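# Swap the two removable shelves in the wall rack

## Task

Exchange the positions of the wall rack's two removable shelves. Each vial must still be upright on its original shelf, both shelves must be pushed all the way in, and the result must hold on its own without the robot supporting it. Finish by releasing everything and moving both grippers away.

## Robot and tools

ROBOT. Two arms, left_arm and right_arm, each with six revolute joints and a parallel gripper. The names are labels, not sides of a camera image. Bases in the scene frame: left_arm at (-0.024, +0.246, 0) m, quat_wxyz (+0.998, 0, 0, -0.057); right_arm at (+0.014, -0.308, 0) m, quat_wxyz (+0.998, 0, 0, -0.062). Joint ranges in rad, base to hand: waist -2.880..2.880, shoulder 0.000..3.142, elbow 0.000..3.019, wrist pitch -1.693..1.571, wrist yaw -1.571..1.571, wrist roll -2.094..2.094. Elbows stop just before straight.

FRAME. One shared scene frame: origin on the table surface midway between the arms, +z up, +x outward over the table, left_arm on the +y side. In a gripper's own frame the fingers extend along +z and close along y. end_effector_position is the midpoint between the finger pads, roughly 1 cm back from the tips. Reported hand positions can be a bit wrong, worse at long reach, and motions often settle 1 cm or more from the command, usually too low.

ROW FORMAT (used by both motion tools). Always 16 numbers, even when one arm should not move: left_arm x, y, z, qw, qx, qy, qz, opening, then right_arm in the same order. x, y, z is an absolute target for end_effector_position in metres and qw..qz an absolute orientation (w first), both in the scene frame. Opening runs from -1 (closed) to +1 (fully open, 0.094 m). An arm meant to stay still should get its last reported pose and desired opening repeated every call. To hold an orientation, keep sending the same quaternion you chose rather than copying the slightly drifted one from results.

execute_actions(actions): actions is a list of up to 15 actions; each action is a table of up to 15 rows, one row per control step of 1/30 s; a table shorter than 15 rows repeats its final row to fill the 15 steps. An empty list only returns state and images. Each step, the command is clipped to within 70 mm and 16 degrees of the measured hand pose, so far targets need several actions; after an action the arm only continues to its last clipped pose. If any target lies more than 0.6 m from the gripper's current position along any of that gripper's axes, that action is rejected for both arms; a malformed action, or a first action failing that check against the latest reported state, rejects the whole call with no motion.

move(target, speed, blocking): target is one 16-number row as above; each gripper travels a straight line toward its pose and both finish together, taking 0.5 to 10 s (cut off at 10 s). speed is the path top speed in m/s, 0.002 to 0.5, default 0.25; rotation is capped at twice that value in rad/s, taking the shorter direction. Openings are applied at the start. Paths ignore obstacles and the other arm; hands lag, wander and can exceed speed near full stretch. Faster motion and targets set deeper past a contact mean harder impacts and pressing. With blocking=false the result returns after 0.5 s while motion continues; until a result shows it ended, further moves and execute_actions are refused, so call wait or stop. The result adds a 'move:' line with the ending (done, off_target, moving, held, fault, naming the arm; an unnamed arm finished fine) and limits: paced means the commanded pose was clipped, held means a check blocked some steps, after which the arm may surge faster than speed. Each gripper's distance from its pose is listed.

wait(seconds): 0 to 10; arms keep their last command, a running move carries on, and it returns early if that move finishes. stop(): brakes a running move (needs stopping distance; fingers continue). zoom_image(camera, region): enlarges region [x0, y0, x1, y1] in pixels of that camera's latest image, at most 504 by 504; (0,0) is top-left. read_manual(section): only "licences", the URDF licence texts; no motion. finished_scene(scene): pass the current scene number; irreversible; the reply says whether the goal was met, and the state must already be stable.

CAMERAS. cam_head_left, cam_head_right, cam_high, cam_low (896x504 each) and fisheye cam_left_wrist, cam_right_wrist (616x616), returned in that order. Calibration (K, distortion, T_world_to_cam) is supplied; expect errors of a few degrees and millimetres. Wrist camera poses follow the arm's joint readings.

RESULTS. The state line 'left_arm: ... | right_arm: ...' gives each hand's position and quat_wxyz. 'Hand target' lines show the pose each controller is currently driving toward. 'pose unreachable' means a clearance check altered or blocked that arm's command. grip_measured reports finger opening on the command scale (final Joint positions entry is the opening in metres), each gripper off by up to about 1 mm. To hold something, command roughly 0.03 below grip_measured; smaller gaps grip more gently. Pads push about 50 to 62 N at most, less for parts under about 2 mm thick. Step readings list hand positions at some steps; HELD plus an arm label marks a step where that arm's command was held back. Joint torques are noisy, offset and include friction. FAULT lines mark an arm stop. MOTOR HOT appears at 85 °C; at 100 °C an OVER-TEMPERATURE FAULT releases that arm and gripper and it drops, so avoid long heavy holds.

CAUTIONS. The simulation runs while you compose a reply, with arms holding their last command. Brief external tugs on held parts or pushes on loose items can occur. Do not let the arms collide or press on each other. Avoid dropping, slipping, slamming, hard hits and forceful shoving, keep vials upright, and never knock anything outside the work area.

Each tool is called after "Emit:" as a command line: name --argument value for each argument, lists and objects as JSON in quotes; but a table of rows of numbers goes row by row, as --pt "numbers of a row", without its own name.

## Session

Emit:
execute_actions --actions '[]'

Scene clock: 0.00 s.
left_arm: end_effector_position=(+0.4882, +0.1786, +0.4912) grip_measured=+1.000 end_effector_quat_wxyz=(+0.703, +0.052, +0.708, -0.046) | right_arm: end_effector_position=(+0.5256, -0.3734, +0.4984) grip_measured=+1.000 end_effector_quat_wxyz=(+0.710, +0.046, +0.701, -0.051)
Joint positions: left_arm=[-0.012  1.04   1.045 -0.013  0.013  0.008  0.094] | right_arm=[ 0.002  1.038  1.049  0.002  0.017 -0.006  0.094]
Joint velocities: left_arm=[ 0.015 -0.015 -0.007 -0.007  0.007 -0.051  0.   ] | right_arm=[-0.005  0.015 -0.002 -0.012 -0.066 -0.007  0.   ]
Joint torques (N m, as the arm reports them, + toward a larger angle): no reading
Motor temperatures (°C, as the motors report them): left_arm=[20 20 24 23 21 21] | right_arm=[20 21 22 21 22 20]
Hand target (left_arm): +0.487, +0.179, +0.516; +0.718, +0.051, +0.692, -0.046
Hand target (right_arm): +0.525, -0.373, +0.517; +0.721, +0.046, +0.689, -0.052

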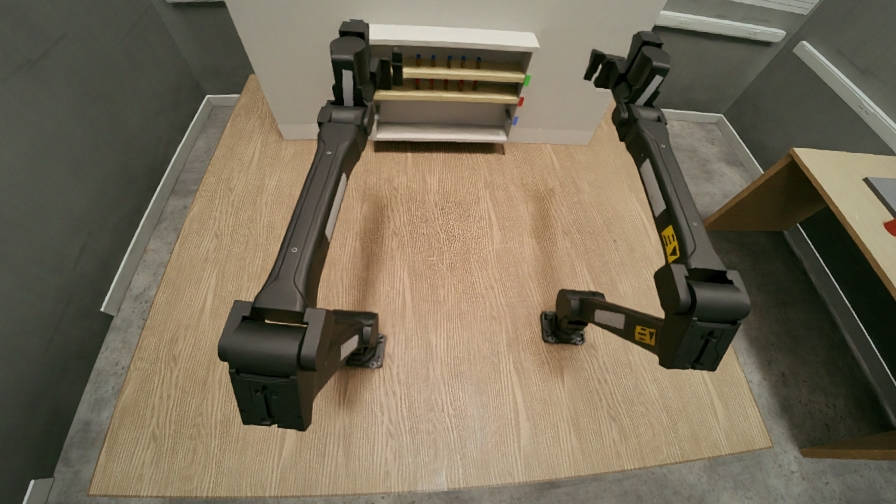

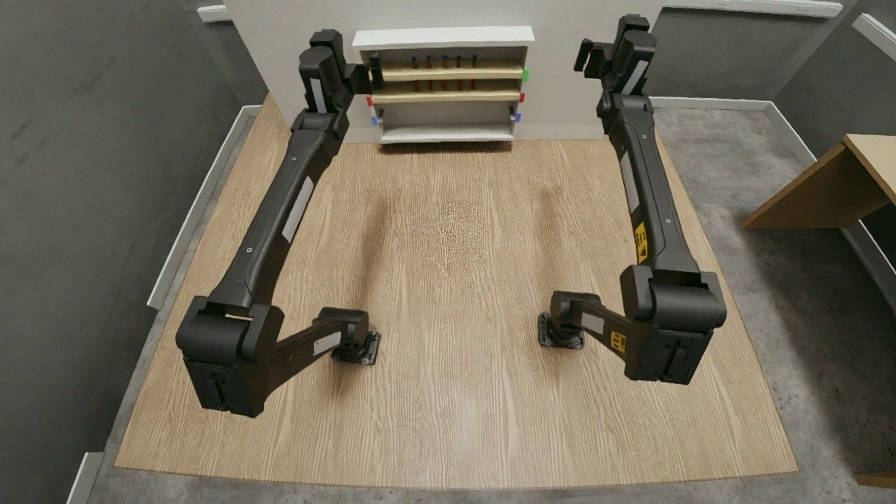

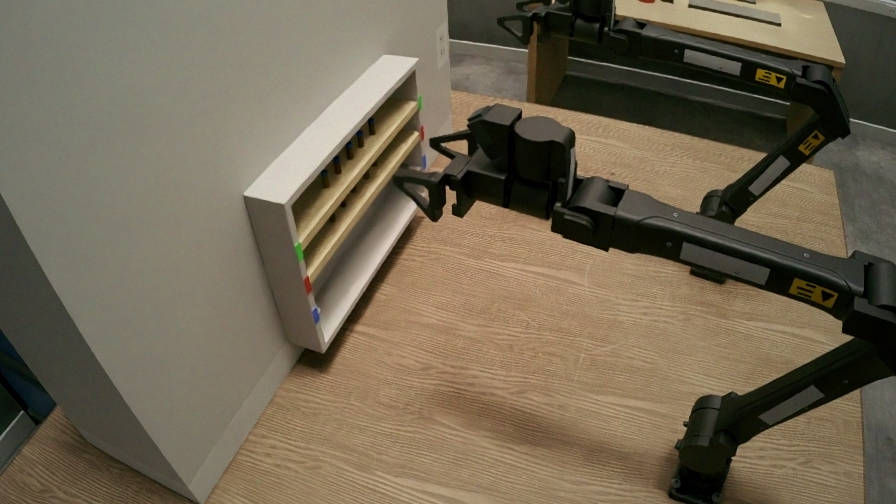

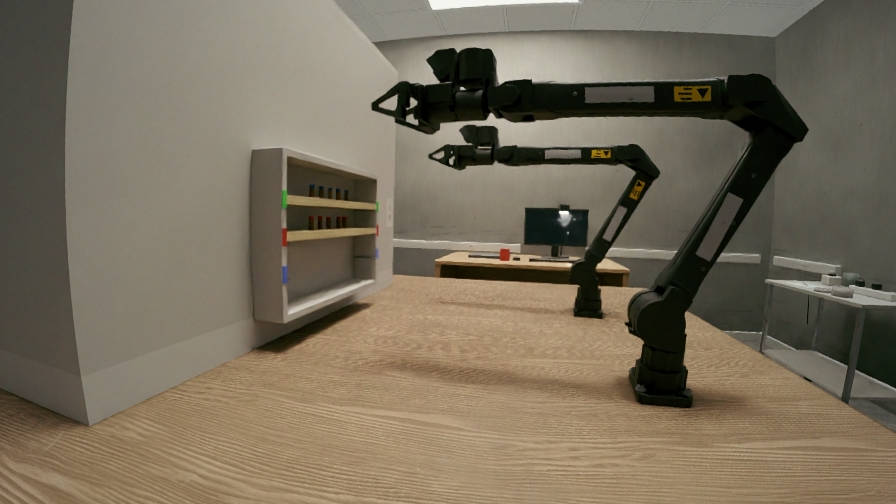

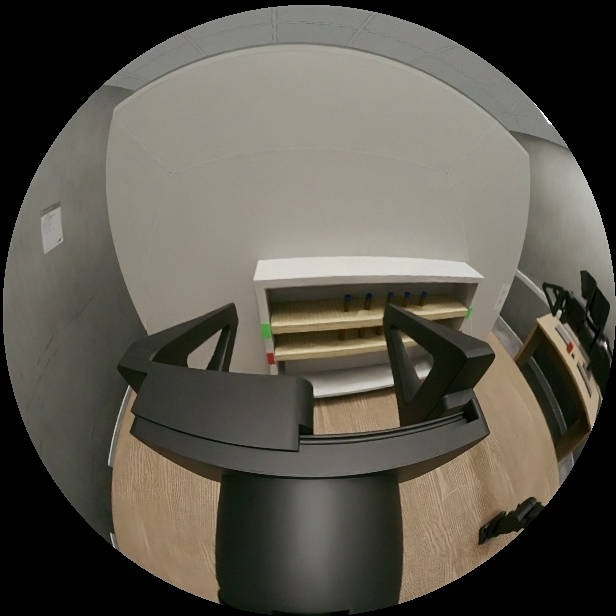

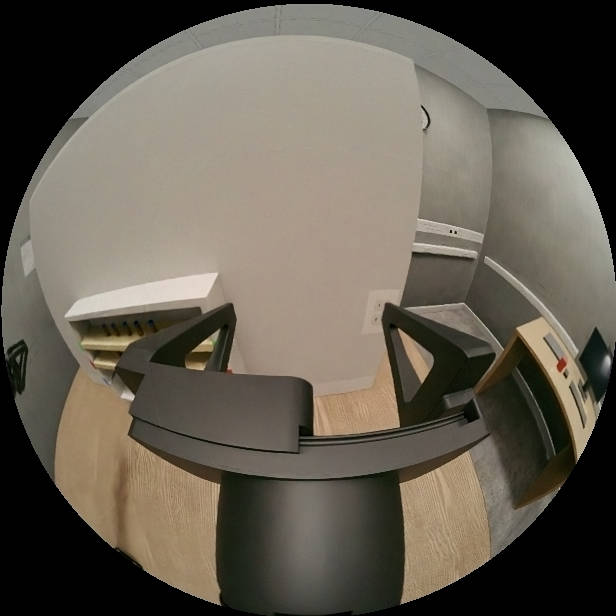

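Emit:
zoom_image --camera "cam_low" --region '[240, 130, 400, 340]'

Emit:
zoom_image --camera "cam_head_right" --region '[340, 15, 550, 160]'

Emit:
zoom_image --camera "cam_high" --region '[230, 40, 460, 370]'

Region (240, 130, 400, 340) of cam_low's 896x504 image, scaled by 2.400, with more detail than that image has; it fills the left 384 columns of this view, and the rest is white.

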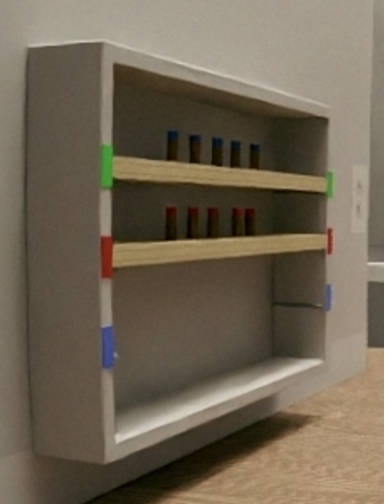

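Region (340, 15, 550, 160) of cam_head_right's 896x504 image, scaled by 2.400, with more detail than that image has; it fills the top 348 rows of this view, and the rest is white.

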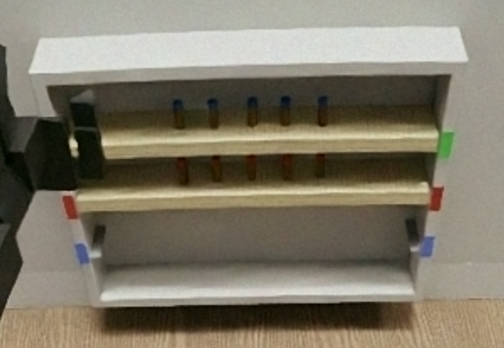

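Region (230, 40, 460, 370) of cam_high's 896x504 image, scaled by 1.527, with more detail than that image has; it fills the left 351 columns of this view, and the rest is white.

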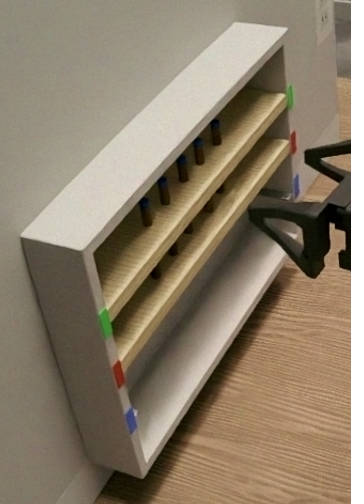

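Emit:
move --target '[0.62,0.19,0.25,0.5,0.5,0.5,0.5,0.1,0.62,-0.165,0.25,0.5,-0.5,0.5,-0.5,0.1]' --speed 0.4

Scene clock: 64.37 s.
left_arm: end_effector_position=(+0.6180, +0.1849, +0.2412) grip_measured=+0.102 end_effector_quat_wxyz=(+0.494, +0.509, +0.510, +0.487) | right_arm: end_effector_position=(+0.6185, -0.1699, +0.2374) grip_measured=+0.103 end_effector_quat_wxyz=(+0.494, -0.505, +0.512, -0.489)
Joint positions: left_arm=[-0.012  1.636  0.911  0.687 -0.118  1.559  0.052] | right_arm=[ 0.434  1.602  0.85   0.716  0.313 -1.548  0.052]
Joint velocities: left_arm=[-0.015  0.005 -0.002  0.017 -0.081  0.022  0.001] | right_arm=[-0.024  0.005  0.012  0.002 -0.007 -0.066 -0.   ]
Joint torques (N m, as the arm reports them, + toward a larger angle): left_arm=[ -1.13 -14.04   9.32   3.19  -0.21   0.02] | right_arm=[  0.96 -15.14   8.52   3.46   0.35   0.01]
Motor temperatures (°C, as the motors report them): left_arm=[20 20 32 23 21 21] | right_arm=[20 22 32 21 22 20]
Hand target (left_arm): +0.621, +0.188, +0.251; +0.499, +0.500, +0.501, +0.500
Hand target (right_arm): +0.622, -0.166, +0.251; +0.501, -0.498, +0.501, -0.499
Off the commanded pose (left_arm): 0.010 m, 2 deg.
Off the commanded pose (right_arm): 0.014 m, 2 deg.
move: off_target (right_arm)
camera_calibration (this result's frames):
cam_left_wrist: T_world_to_cam=[[-0.0318223, -0.00429133, -0.999484, 0.26537], [-0.567632, 0.823154, 0.0145384, 0.20369], [0.822667, 0.567802, -0.0286306, -0.481282], [0, 0, 0, 1]] pos_world=[0.52, 0.106743, 0.248492]
cam_right_wrist: T_world_to_cam=[[0.0185467, 0.00711487, 0.999803, -0.251188], [-0.594118, -0.804203, 0.016744, 0.229834], [0.804164, -0.594312, -0.0106882, -0.473759], [0, 0, 0, 1]] pos_world=[0.522187, -0.0949405, 0.242226]

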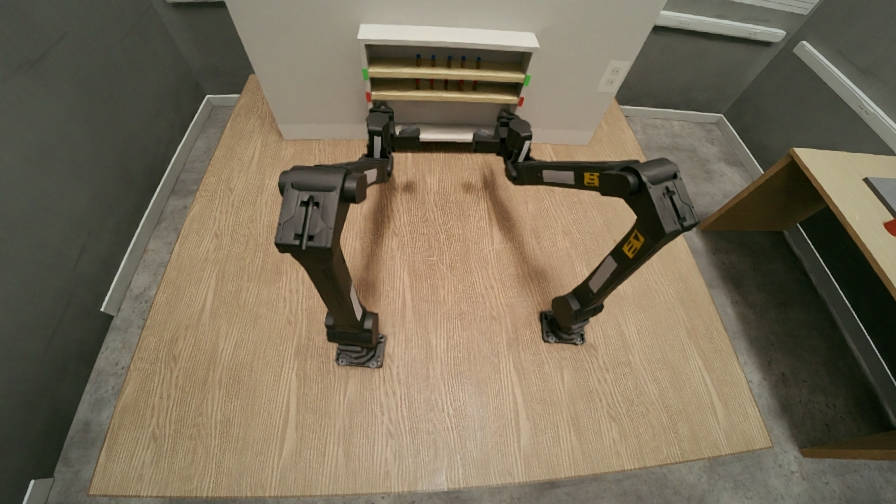

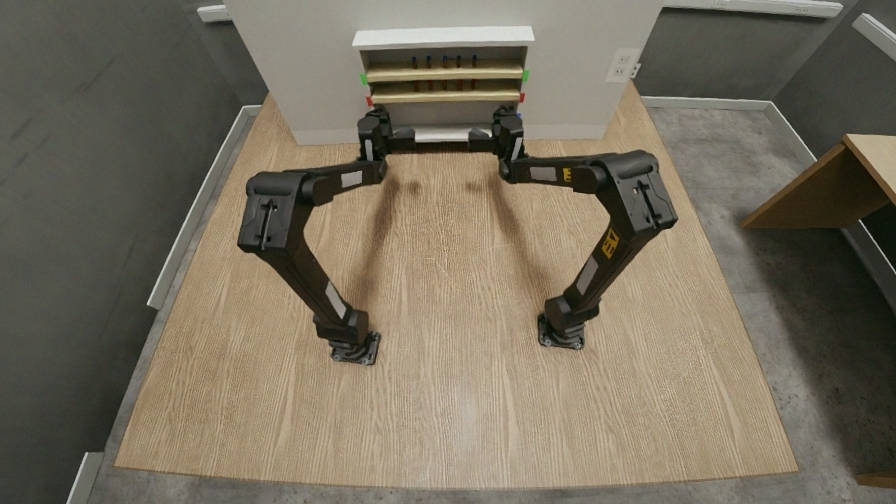

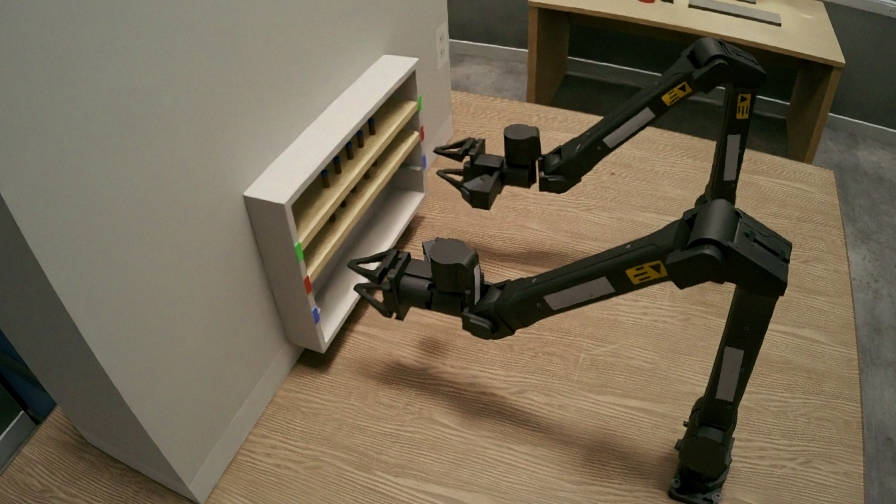

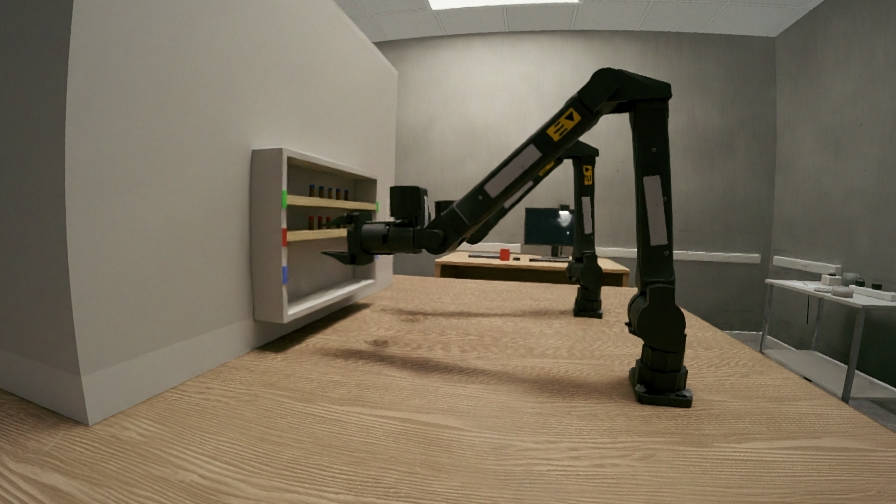

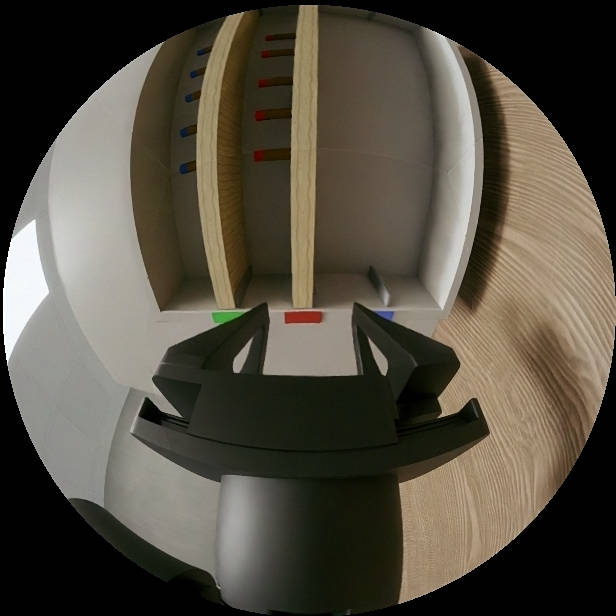

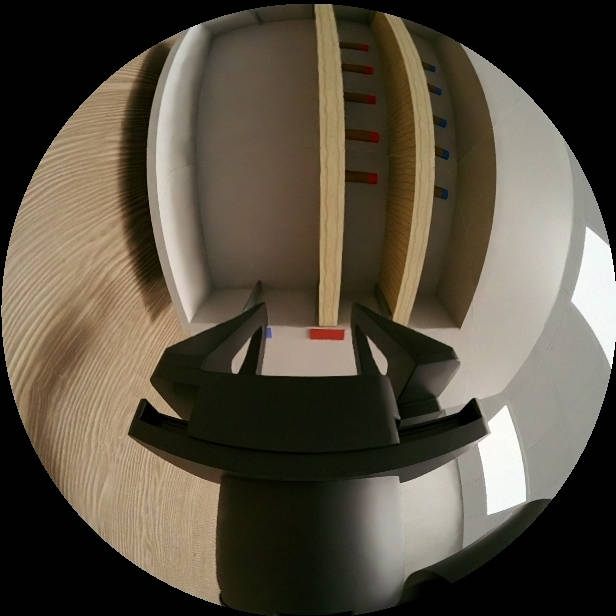

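Emit:
zoom_image --camera "cam_left_wrist" --region '[190, 230, 430, 350]'

Emit:
zoom_image --camera "cam_right_wrist" --region '[200, 240, 440, 360]'

Region (190, 230, 430, 350) of cam_left_wrist's 616x616 image, scaled by 2.100, with more detail than that image has.

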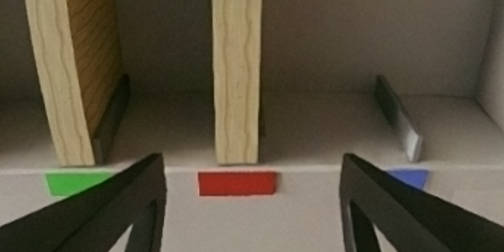

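Region (200, 240, 440, 360) of cam_right_wrist's 616x616 image, scaled by 2.100, with more detail than that image has.

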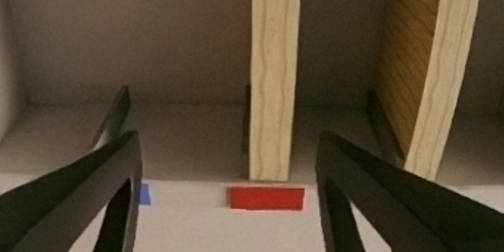

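Emit:
move --target '[0.665,0.168,0.26,0.509,0.491,0.491,0.509,0.1,0.665,-0.177,0.27,0.509,-0.491,0.491,-0.509,0.1]' --speed 0.2

Scene clock: 93.53 s.
left_arm: end_effector_position=(+0.6465, +0.1723, +0.2303) grip_measured=+0.102 end_effector_quat_wxyz=(+0.489, +0.510, +0.509, +0.491) | right_arm: end_effector_position=(+0.6481, -0.1776, +0.2517) grip_measured=+0.103 end_effector_quat_wxyz=(+0.502, -0.499, +0.501, -0.498)
Joint positions: left_arm=[-0.032  1.721  0.991  0.691 -0.147  1.567  0.052] | right_arm=[ 0.398  1.646  0.929  0.716  0.273 -1.565  0.052]
Joint velocities: left_arm=[ 0.005 -0.005 -0.027 -0.002  0.066  0.022 -0.   ] | right_arm=[-0.024 -0.005  0.002  0.022 -0.022 -0.022 -0.001]
Joint torques (N m, as the arm reports them, + toward a larger angle): left_arm=[ -1.25 -14.47  13.18   3.07  -0.29   0.02] | right_arm=[ -0.22 -14.81  10.99   2.7   -0.02   0.05]
Motor temperatures (°C, as the motors report them): left_arm=[20 21 30 23 21 21] | right_arm=[20 22 30 21 22 20]
Hand target (left_arm): +0.662, +0.168, +0.260; +0.508, +0.491, +0.491, +0.509
Hand target (right_arm): +0.663, -0.177, +0.271; +0.509, -0.491, +0.491, -0.509
Off the commanded pose (left_arm): 0.035 m, 4 deg.
Off the commanded pose (right_arm): 0.025 m, 2 deg.
move: off_target (left_arm, right_arm)
camera_calibration (this result's frames):
cam_left_wrist: T_world_to_cam=[[-0.0327861, 0.00547866, -0.999447, 0.254292], [-0.574208, 0.818378, 0.0233226, 0.233443], [0.818053, 0.574655, -0.0236856, -0.497214], [0, 0, 0, 1]] pos_world=[0.549129, 0.0932881, 0.23693]
cam_right_wrist: T_world_to_cam=[[-0.0148808, 0.0134574, 0.999799, -0.243241], [-0.590199, -0.807255, 0.00208138, 0.241551], [0.807121, -0.590049, 0.0199551, -0.510858], [0, 0, 0, 1]] pos_world=[0.551267, -0.103164, 0.252883]

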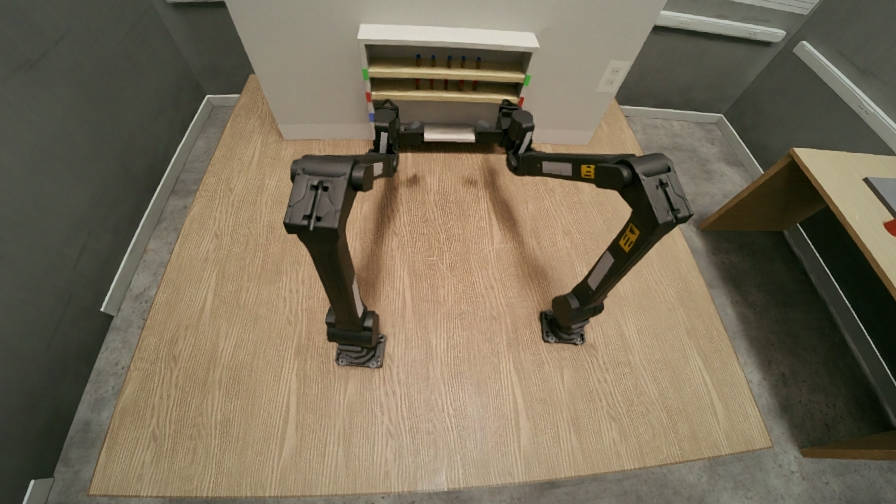

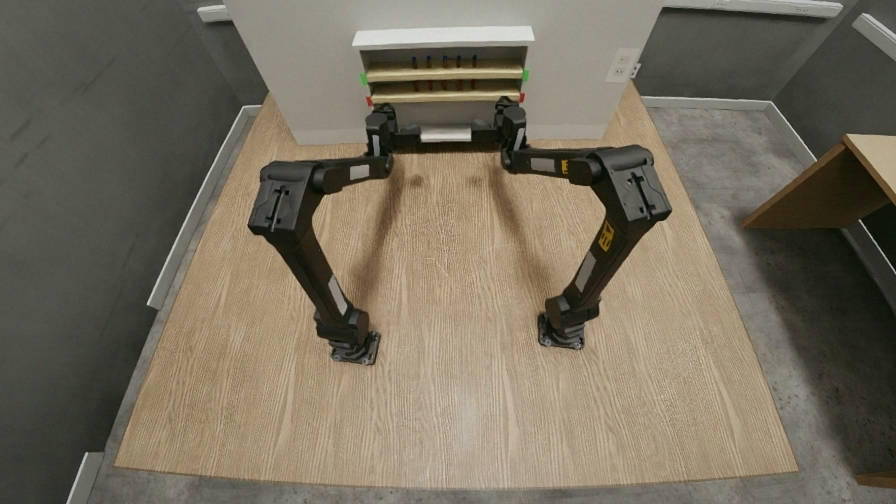

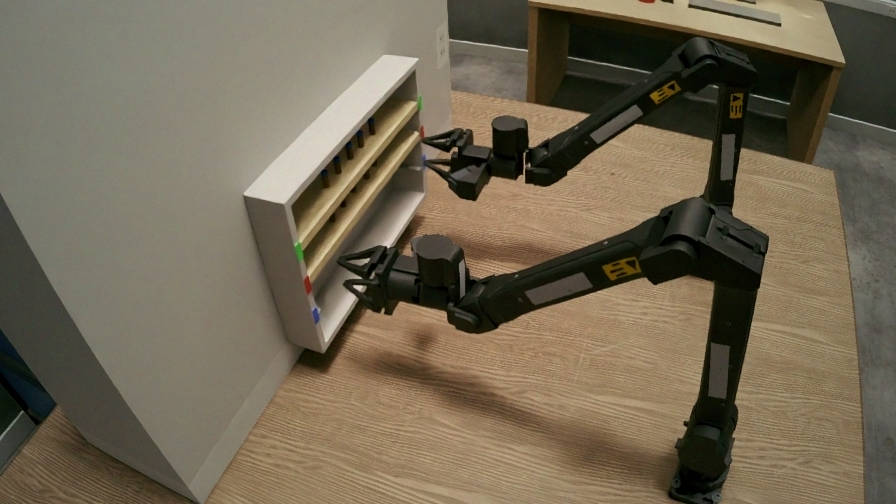

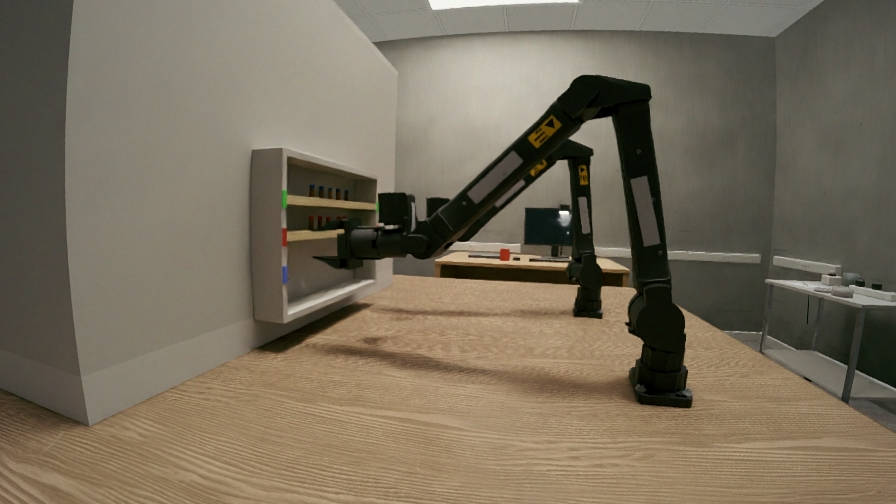

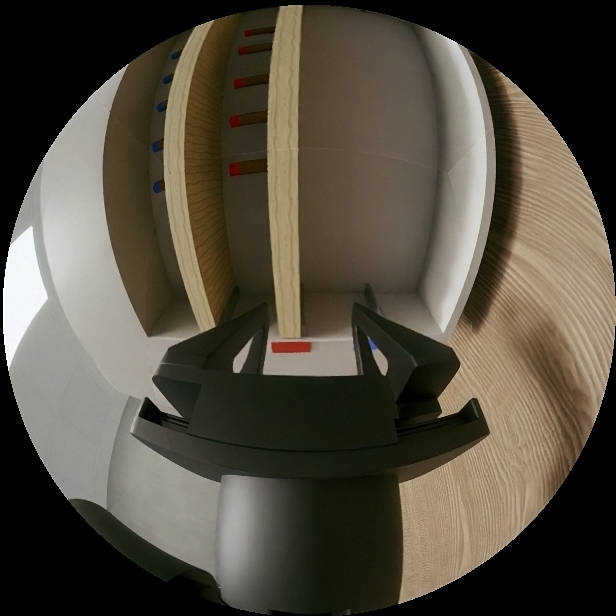

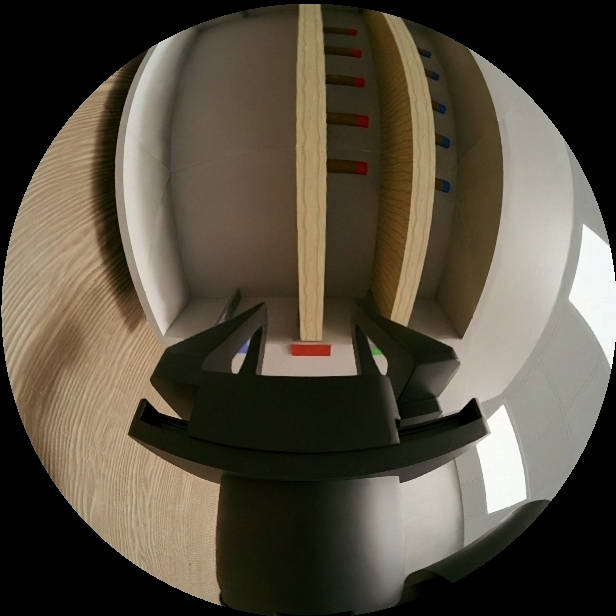

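Emit:
move --target '[0.686,0.158,0.28,0.5185,0.4815,0.4815,0.5185,0.1,0.685,-0.177,0.273,0.509,-0.491,0.491,-0.509,0.1]' --speed 0.04 --blocking false

Emit:
wait --seconds 3

Scene clock: 135.33 s.
left_arm: end_effector_position=(+0.6465, +0.1725, +0.2303) grip_measured=+0.102 end_effector_quat_wxyz=(+0.489, +0.510, +0.510, +0.492) | right_arm: end_effector_position=(+0.6481, -0.1776, +0.2515) grip_measured=+0.103 end_effector_quat_wxyz=(+0.502, -0.500, +0.501, -0.498)
Joint positions: left_arm=[-0.032  1.721  0.991  0.691 -0.148  1.568  0.052] | right_arm=[ 0.398  1.647  0.929  0.716  0.272 -1.566  0.052]
Joint velocities: left_arm=[-0.015 -0.024 -0.002 -0.007 -0.022  0.007 -0.   ] | right_arm=[-0.024 -0.005 -0.007 -0.012 -0.066  0.007  0.001]
Joint torques (N m, as the arm reports them, + toward a larger angle): left_arm=[ -1.83 -14.55  11.63   2.13  -0.31  -0.01] | right_arm=[ -0.16 -14.68   9.59   2.33  -0.05   0.12]
Motor temperatures (°C, as the motors report them): left_arm=[20 22 34 23 21 21] | right_arm=[20 23 34 21 22 20]
Hand target (left_arm): +0.657, +0.168, +0.245; +0.498, +0.502, +0.501, +0.500
Hand target (right_arm): +0.659, -0.178, +0.258; +0.504, -0.497, +0.498, -0.501
Off the commanded pose (left_arm): 0.065 m, 6 deg.
Off the commanded pose (right_arm): 0.043 m, 2 deg.
move: running
camera_calibration (this result's frames):
cam_left_wrist: T_world_to_cam=[[-0.0327869, 0.00586712, -0.999445, 0.254225], [-0.575131, 0.817719, 0.0236675, 0.233913], [0.817404, 0.575588, -0.0234361, -0.497125], [0, 0, 0, 1]] pos_world=[0.549218, 0.0933722, 0.236897]
cam_right_wrist: T_world_to_cam=[[-0.0145197, 0.0139364, 0.999797, -0.243152], [-0.58989, -0.807479, 0.00268887, 0.241248], [0.807353, -0.589732, 0.0199453, -0.510934], [0, 0, 0, 1]] pos_world=[0.551284, -0.103123, 0.252644]

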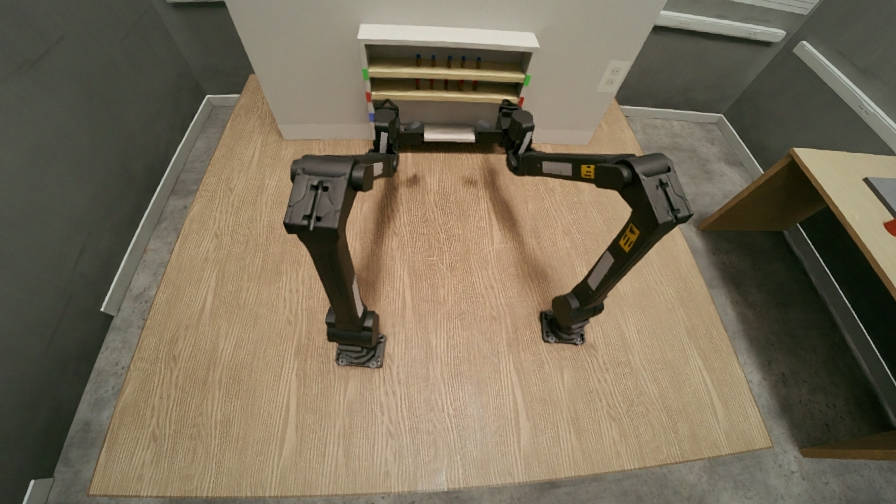

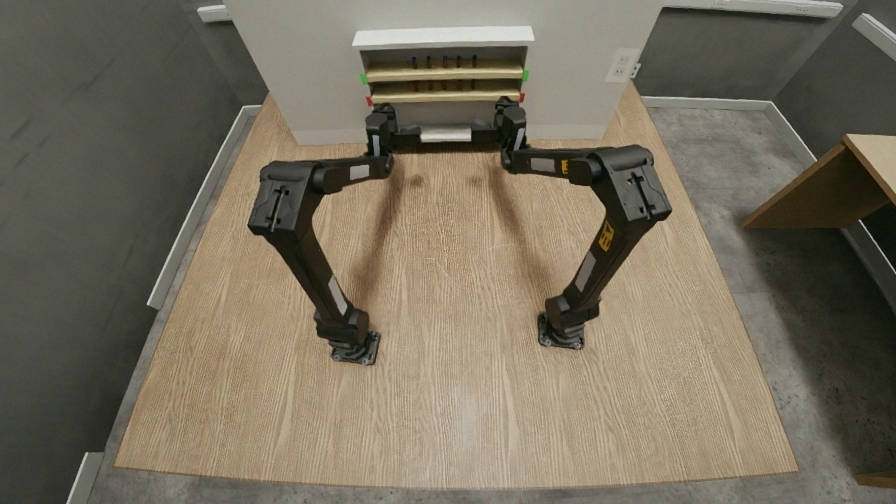

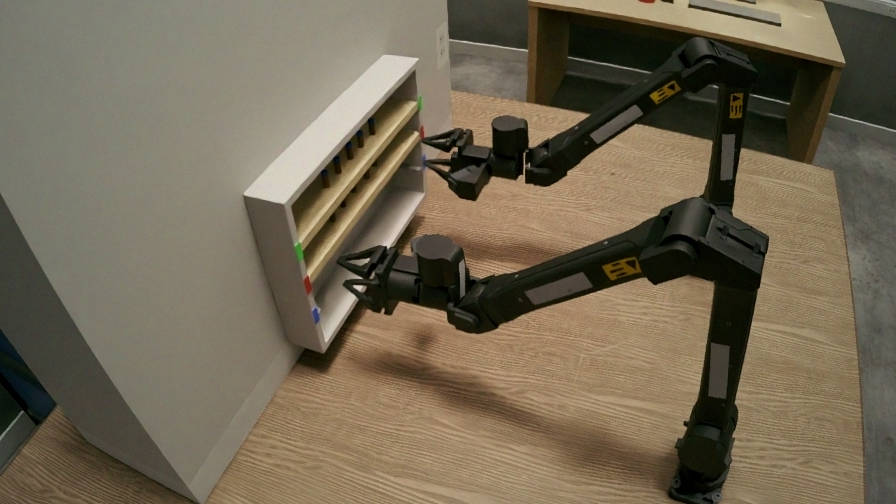

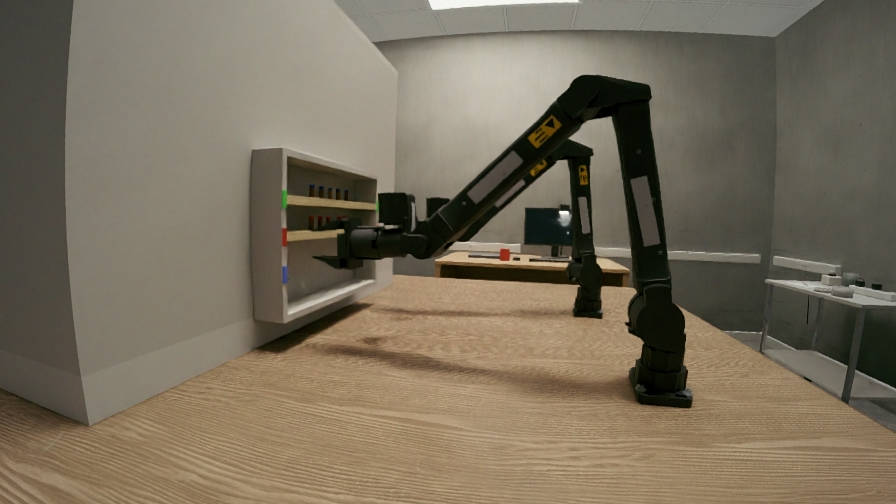

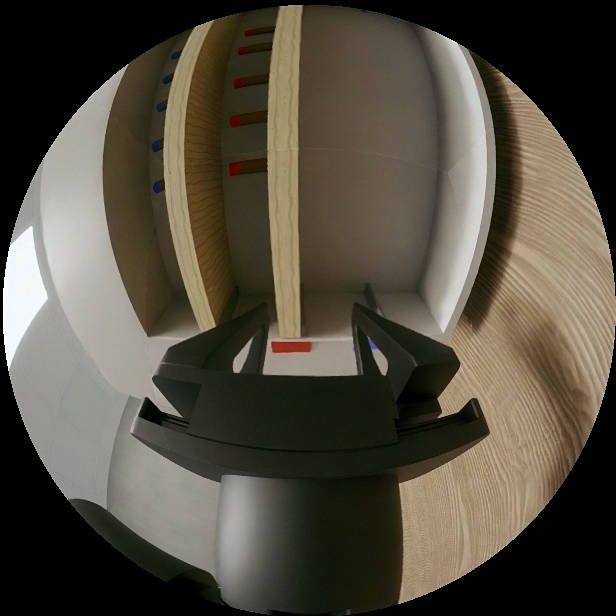

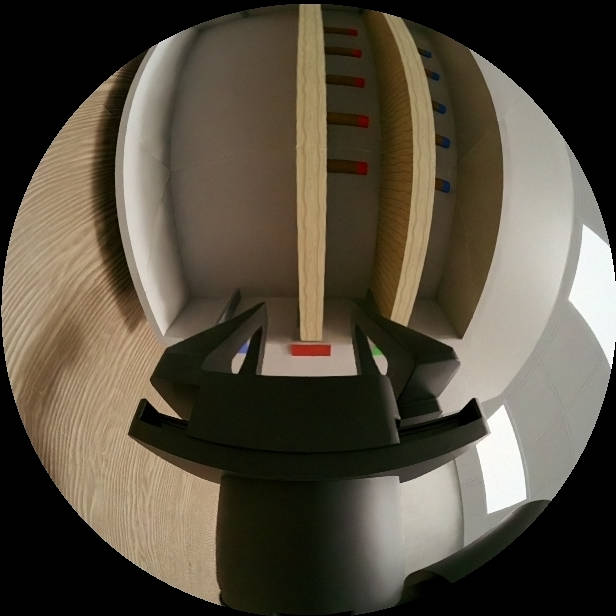

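Scene clock: 136.80 s.
left_arm: end_effector_position=(+0.6682, +0.1653, +0.2571) grip_measured=+0.102 end_effector_quat_wxyz=(+0.502, +0.495, +0.497, +0.506) | right_arm: end_effector_position=(+0.6661, -0.1741, +0.2536) grip_measured=+0.103 end_effector_quat_wxyz=(+0.504, -0.500, +0.499, -0.497)
Joint positions: left_arm=[-0.041  1.745  1.07   0.691 -0.159  1.575  0.052] | right_arm=[ 0.393  1.683  0.984  0.702  0.262 -1.566  0.052]
Joint velocities: left_arm=[-0.005  0.005  0.002 -0.007  0.066  0.007  0.001] | right_arm=[-0.005 -0.015 -0.027 -0.002 -0.022 -0.007  0.   ]
Joint torques (N m, as the arm reports them, + toward a larger angle): left_arm=[ -1.99 -13.96  13.57   2.7   -0.3    0.04] | right_arm=[ -0.09 -15.38  11.49   2.27  -0.04   0.02]
Motor temperatures (°C, as the motors report them): left_arm=[20 22 34 23 21 21] | right_arm=[20 23 34 21 22 20]
Hand target (left_arm): +0.684, +0.158, +0.280; +0.518, +0.481, +0.481, +0.519
Hand target (right_arm): +0.683, -0.177, +0.273; +0.509, -0.491, +0.491, -0.509
Off the commanded pose (left_arm): 0.030 m, 3 deg.
Off the commanded pose (right_arm): 0.027 m, 2 deg.
earlier move: off_target (left_arm, right_arm)
wait: 1.47 of 3 s (the move ended)
camera_calibration (this result's frames):
cam_left_wrist: T_world_to_cam=[[0.022257, 0.00453611, -0.999742, 0.245227], [-0.57734, 0.816453, -0.00914867, 0.261829], [0.8162, 0.577395, 0.0207906, -0.520939], [0, 0, 0, 1]] pos_world=[0.570897, 0.085904, 0.25839]
cam_right_wrist: T_world_to_cam=[[-0.0175321, 0.0130363, 0.999761, -0.243229], [-0.585574, -0.810619, 0.000301178, 0.251818], [0.81043, -0.585429, 0.0218456, -0.525277], [0, 0, 0, 1]] pos_world=[0.568894, -0.100213, 0.25457]

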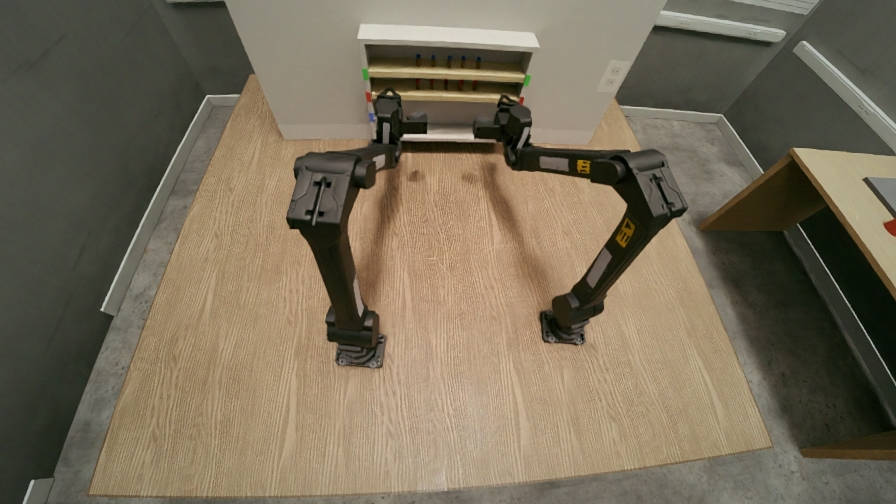

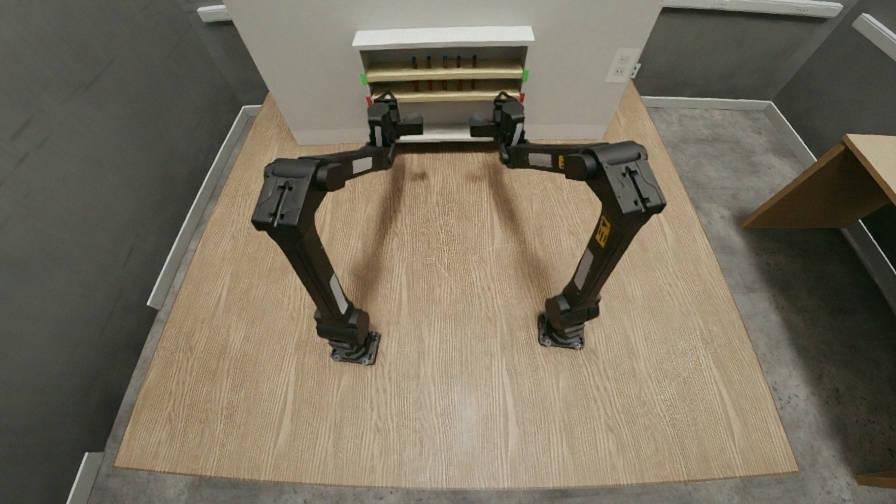

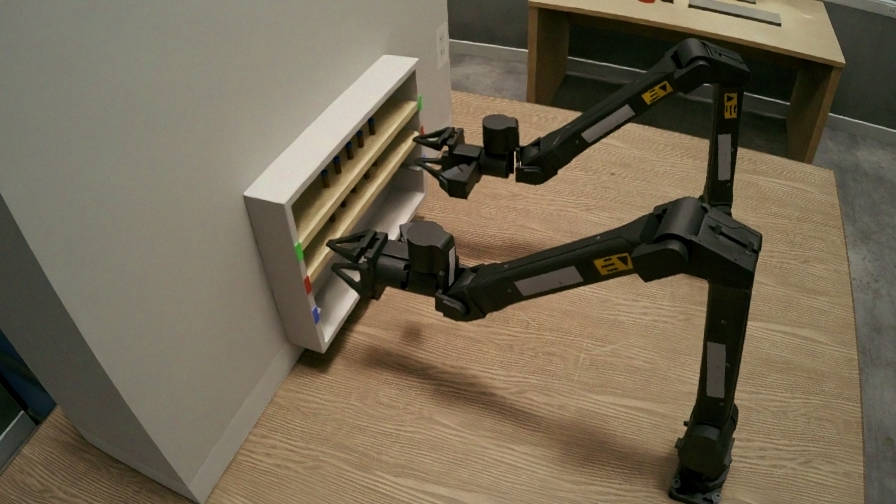

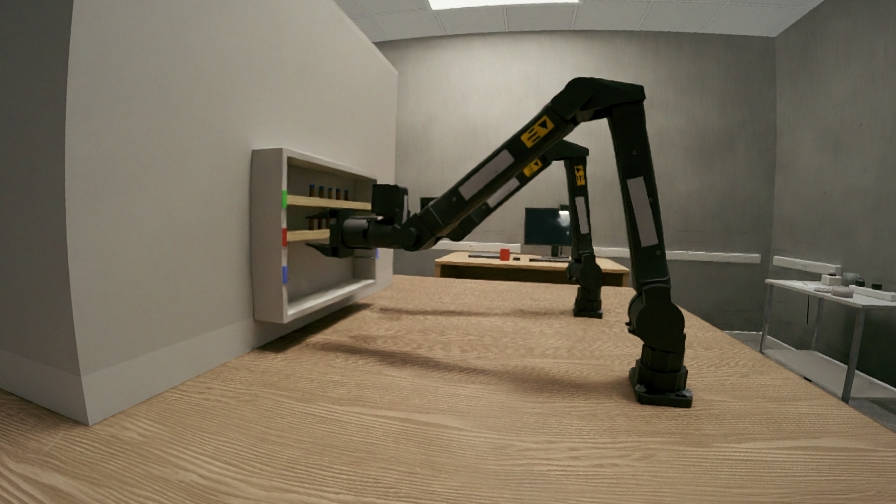

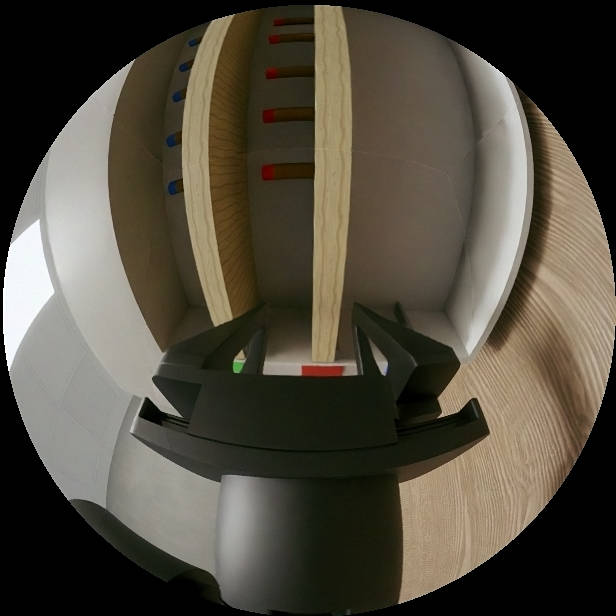

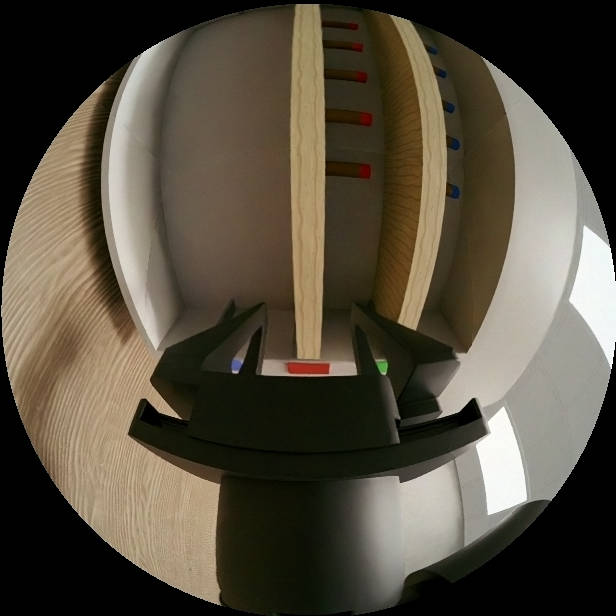

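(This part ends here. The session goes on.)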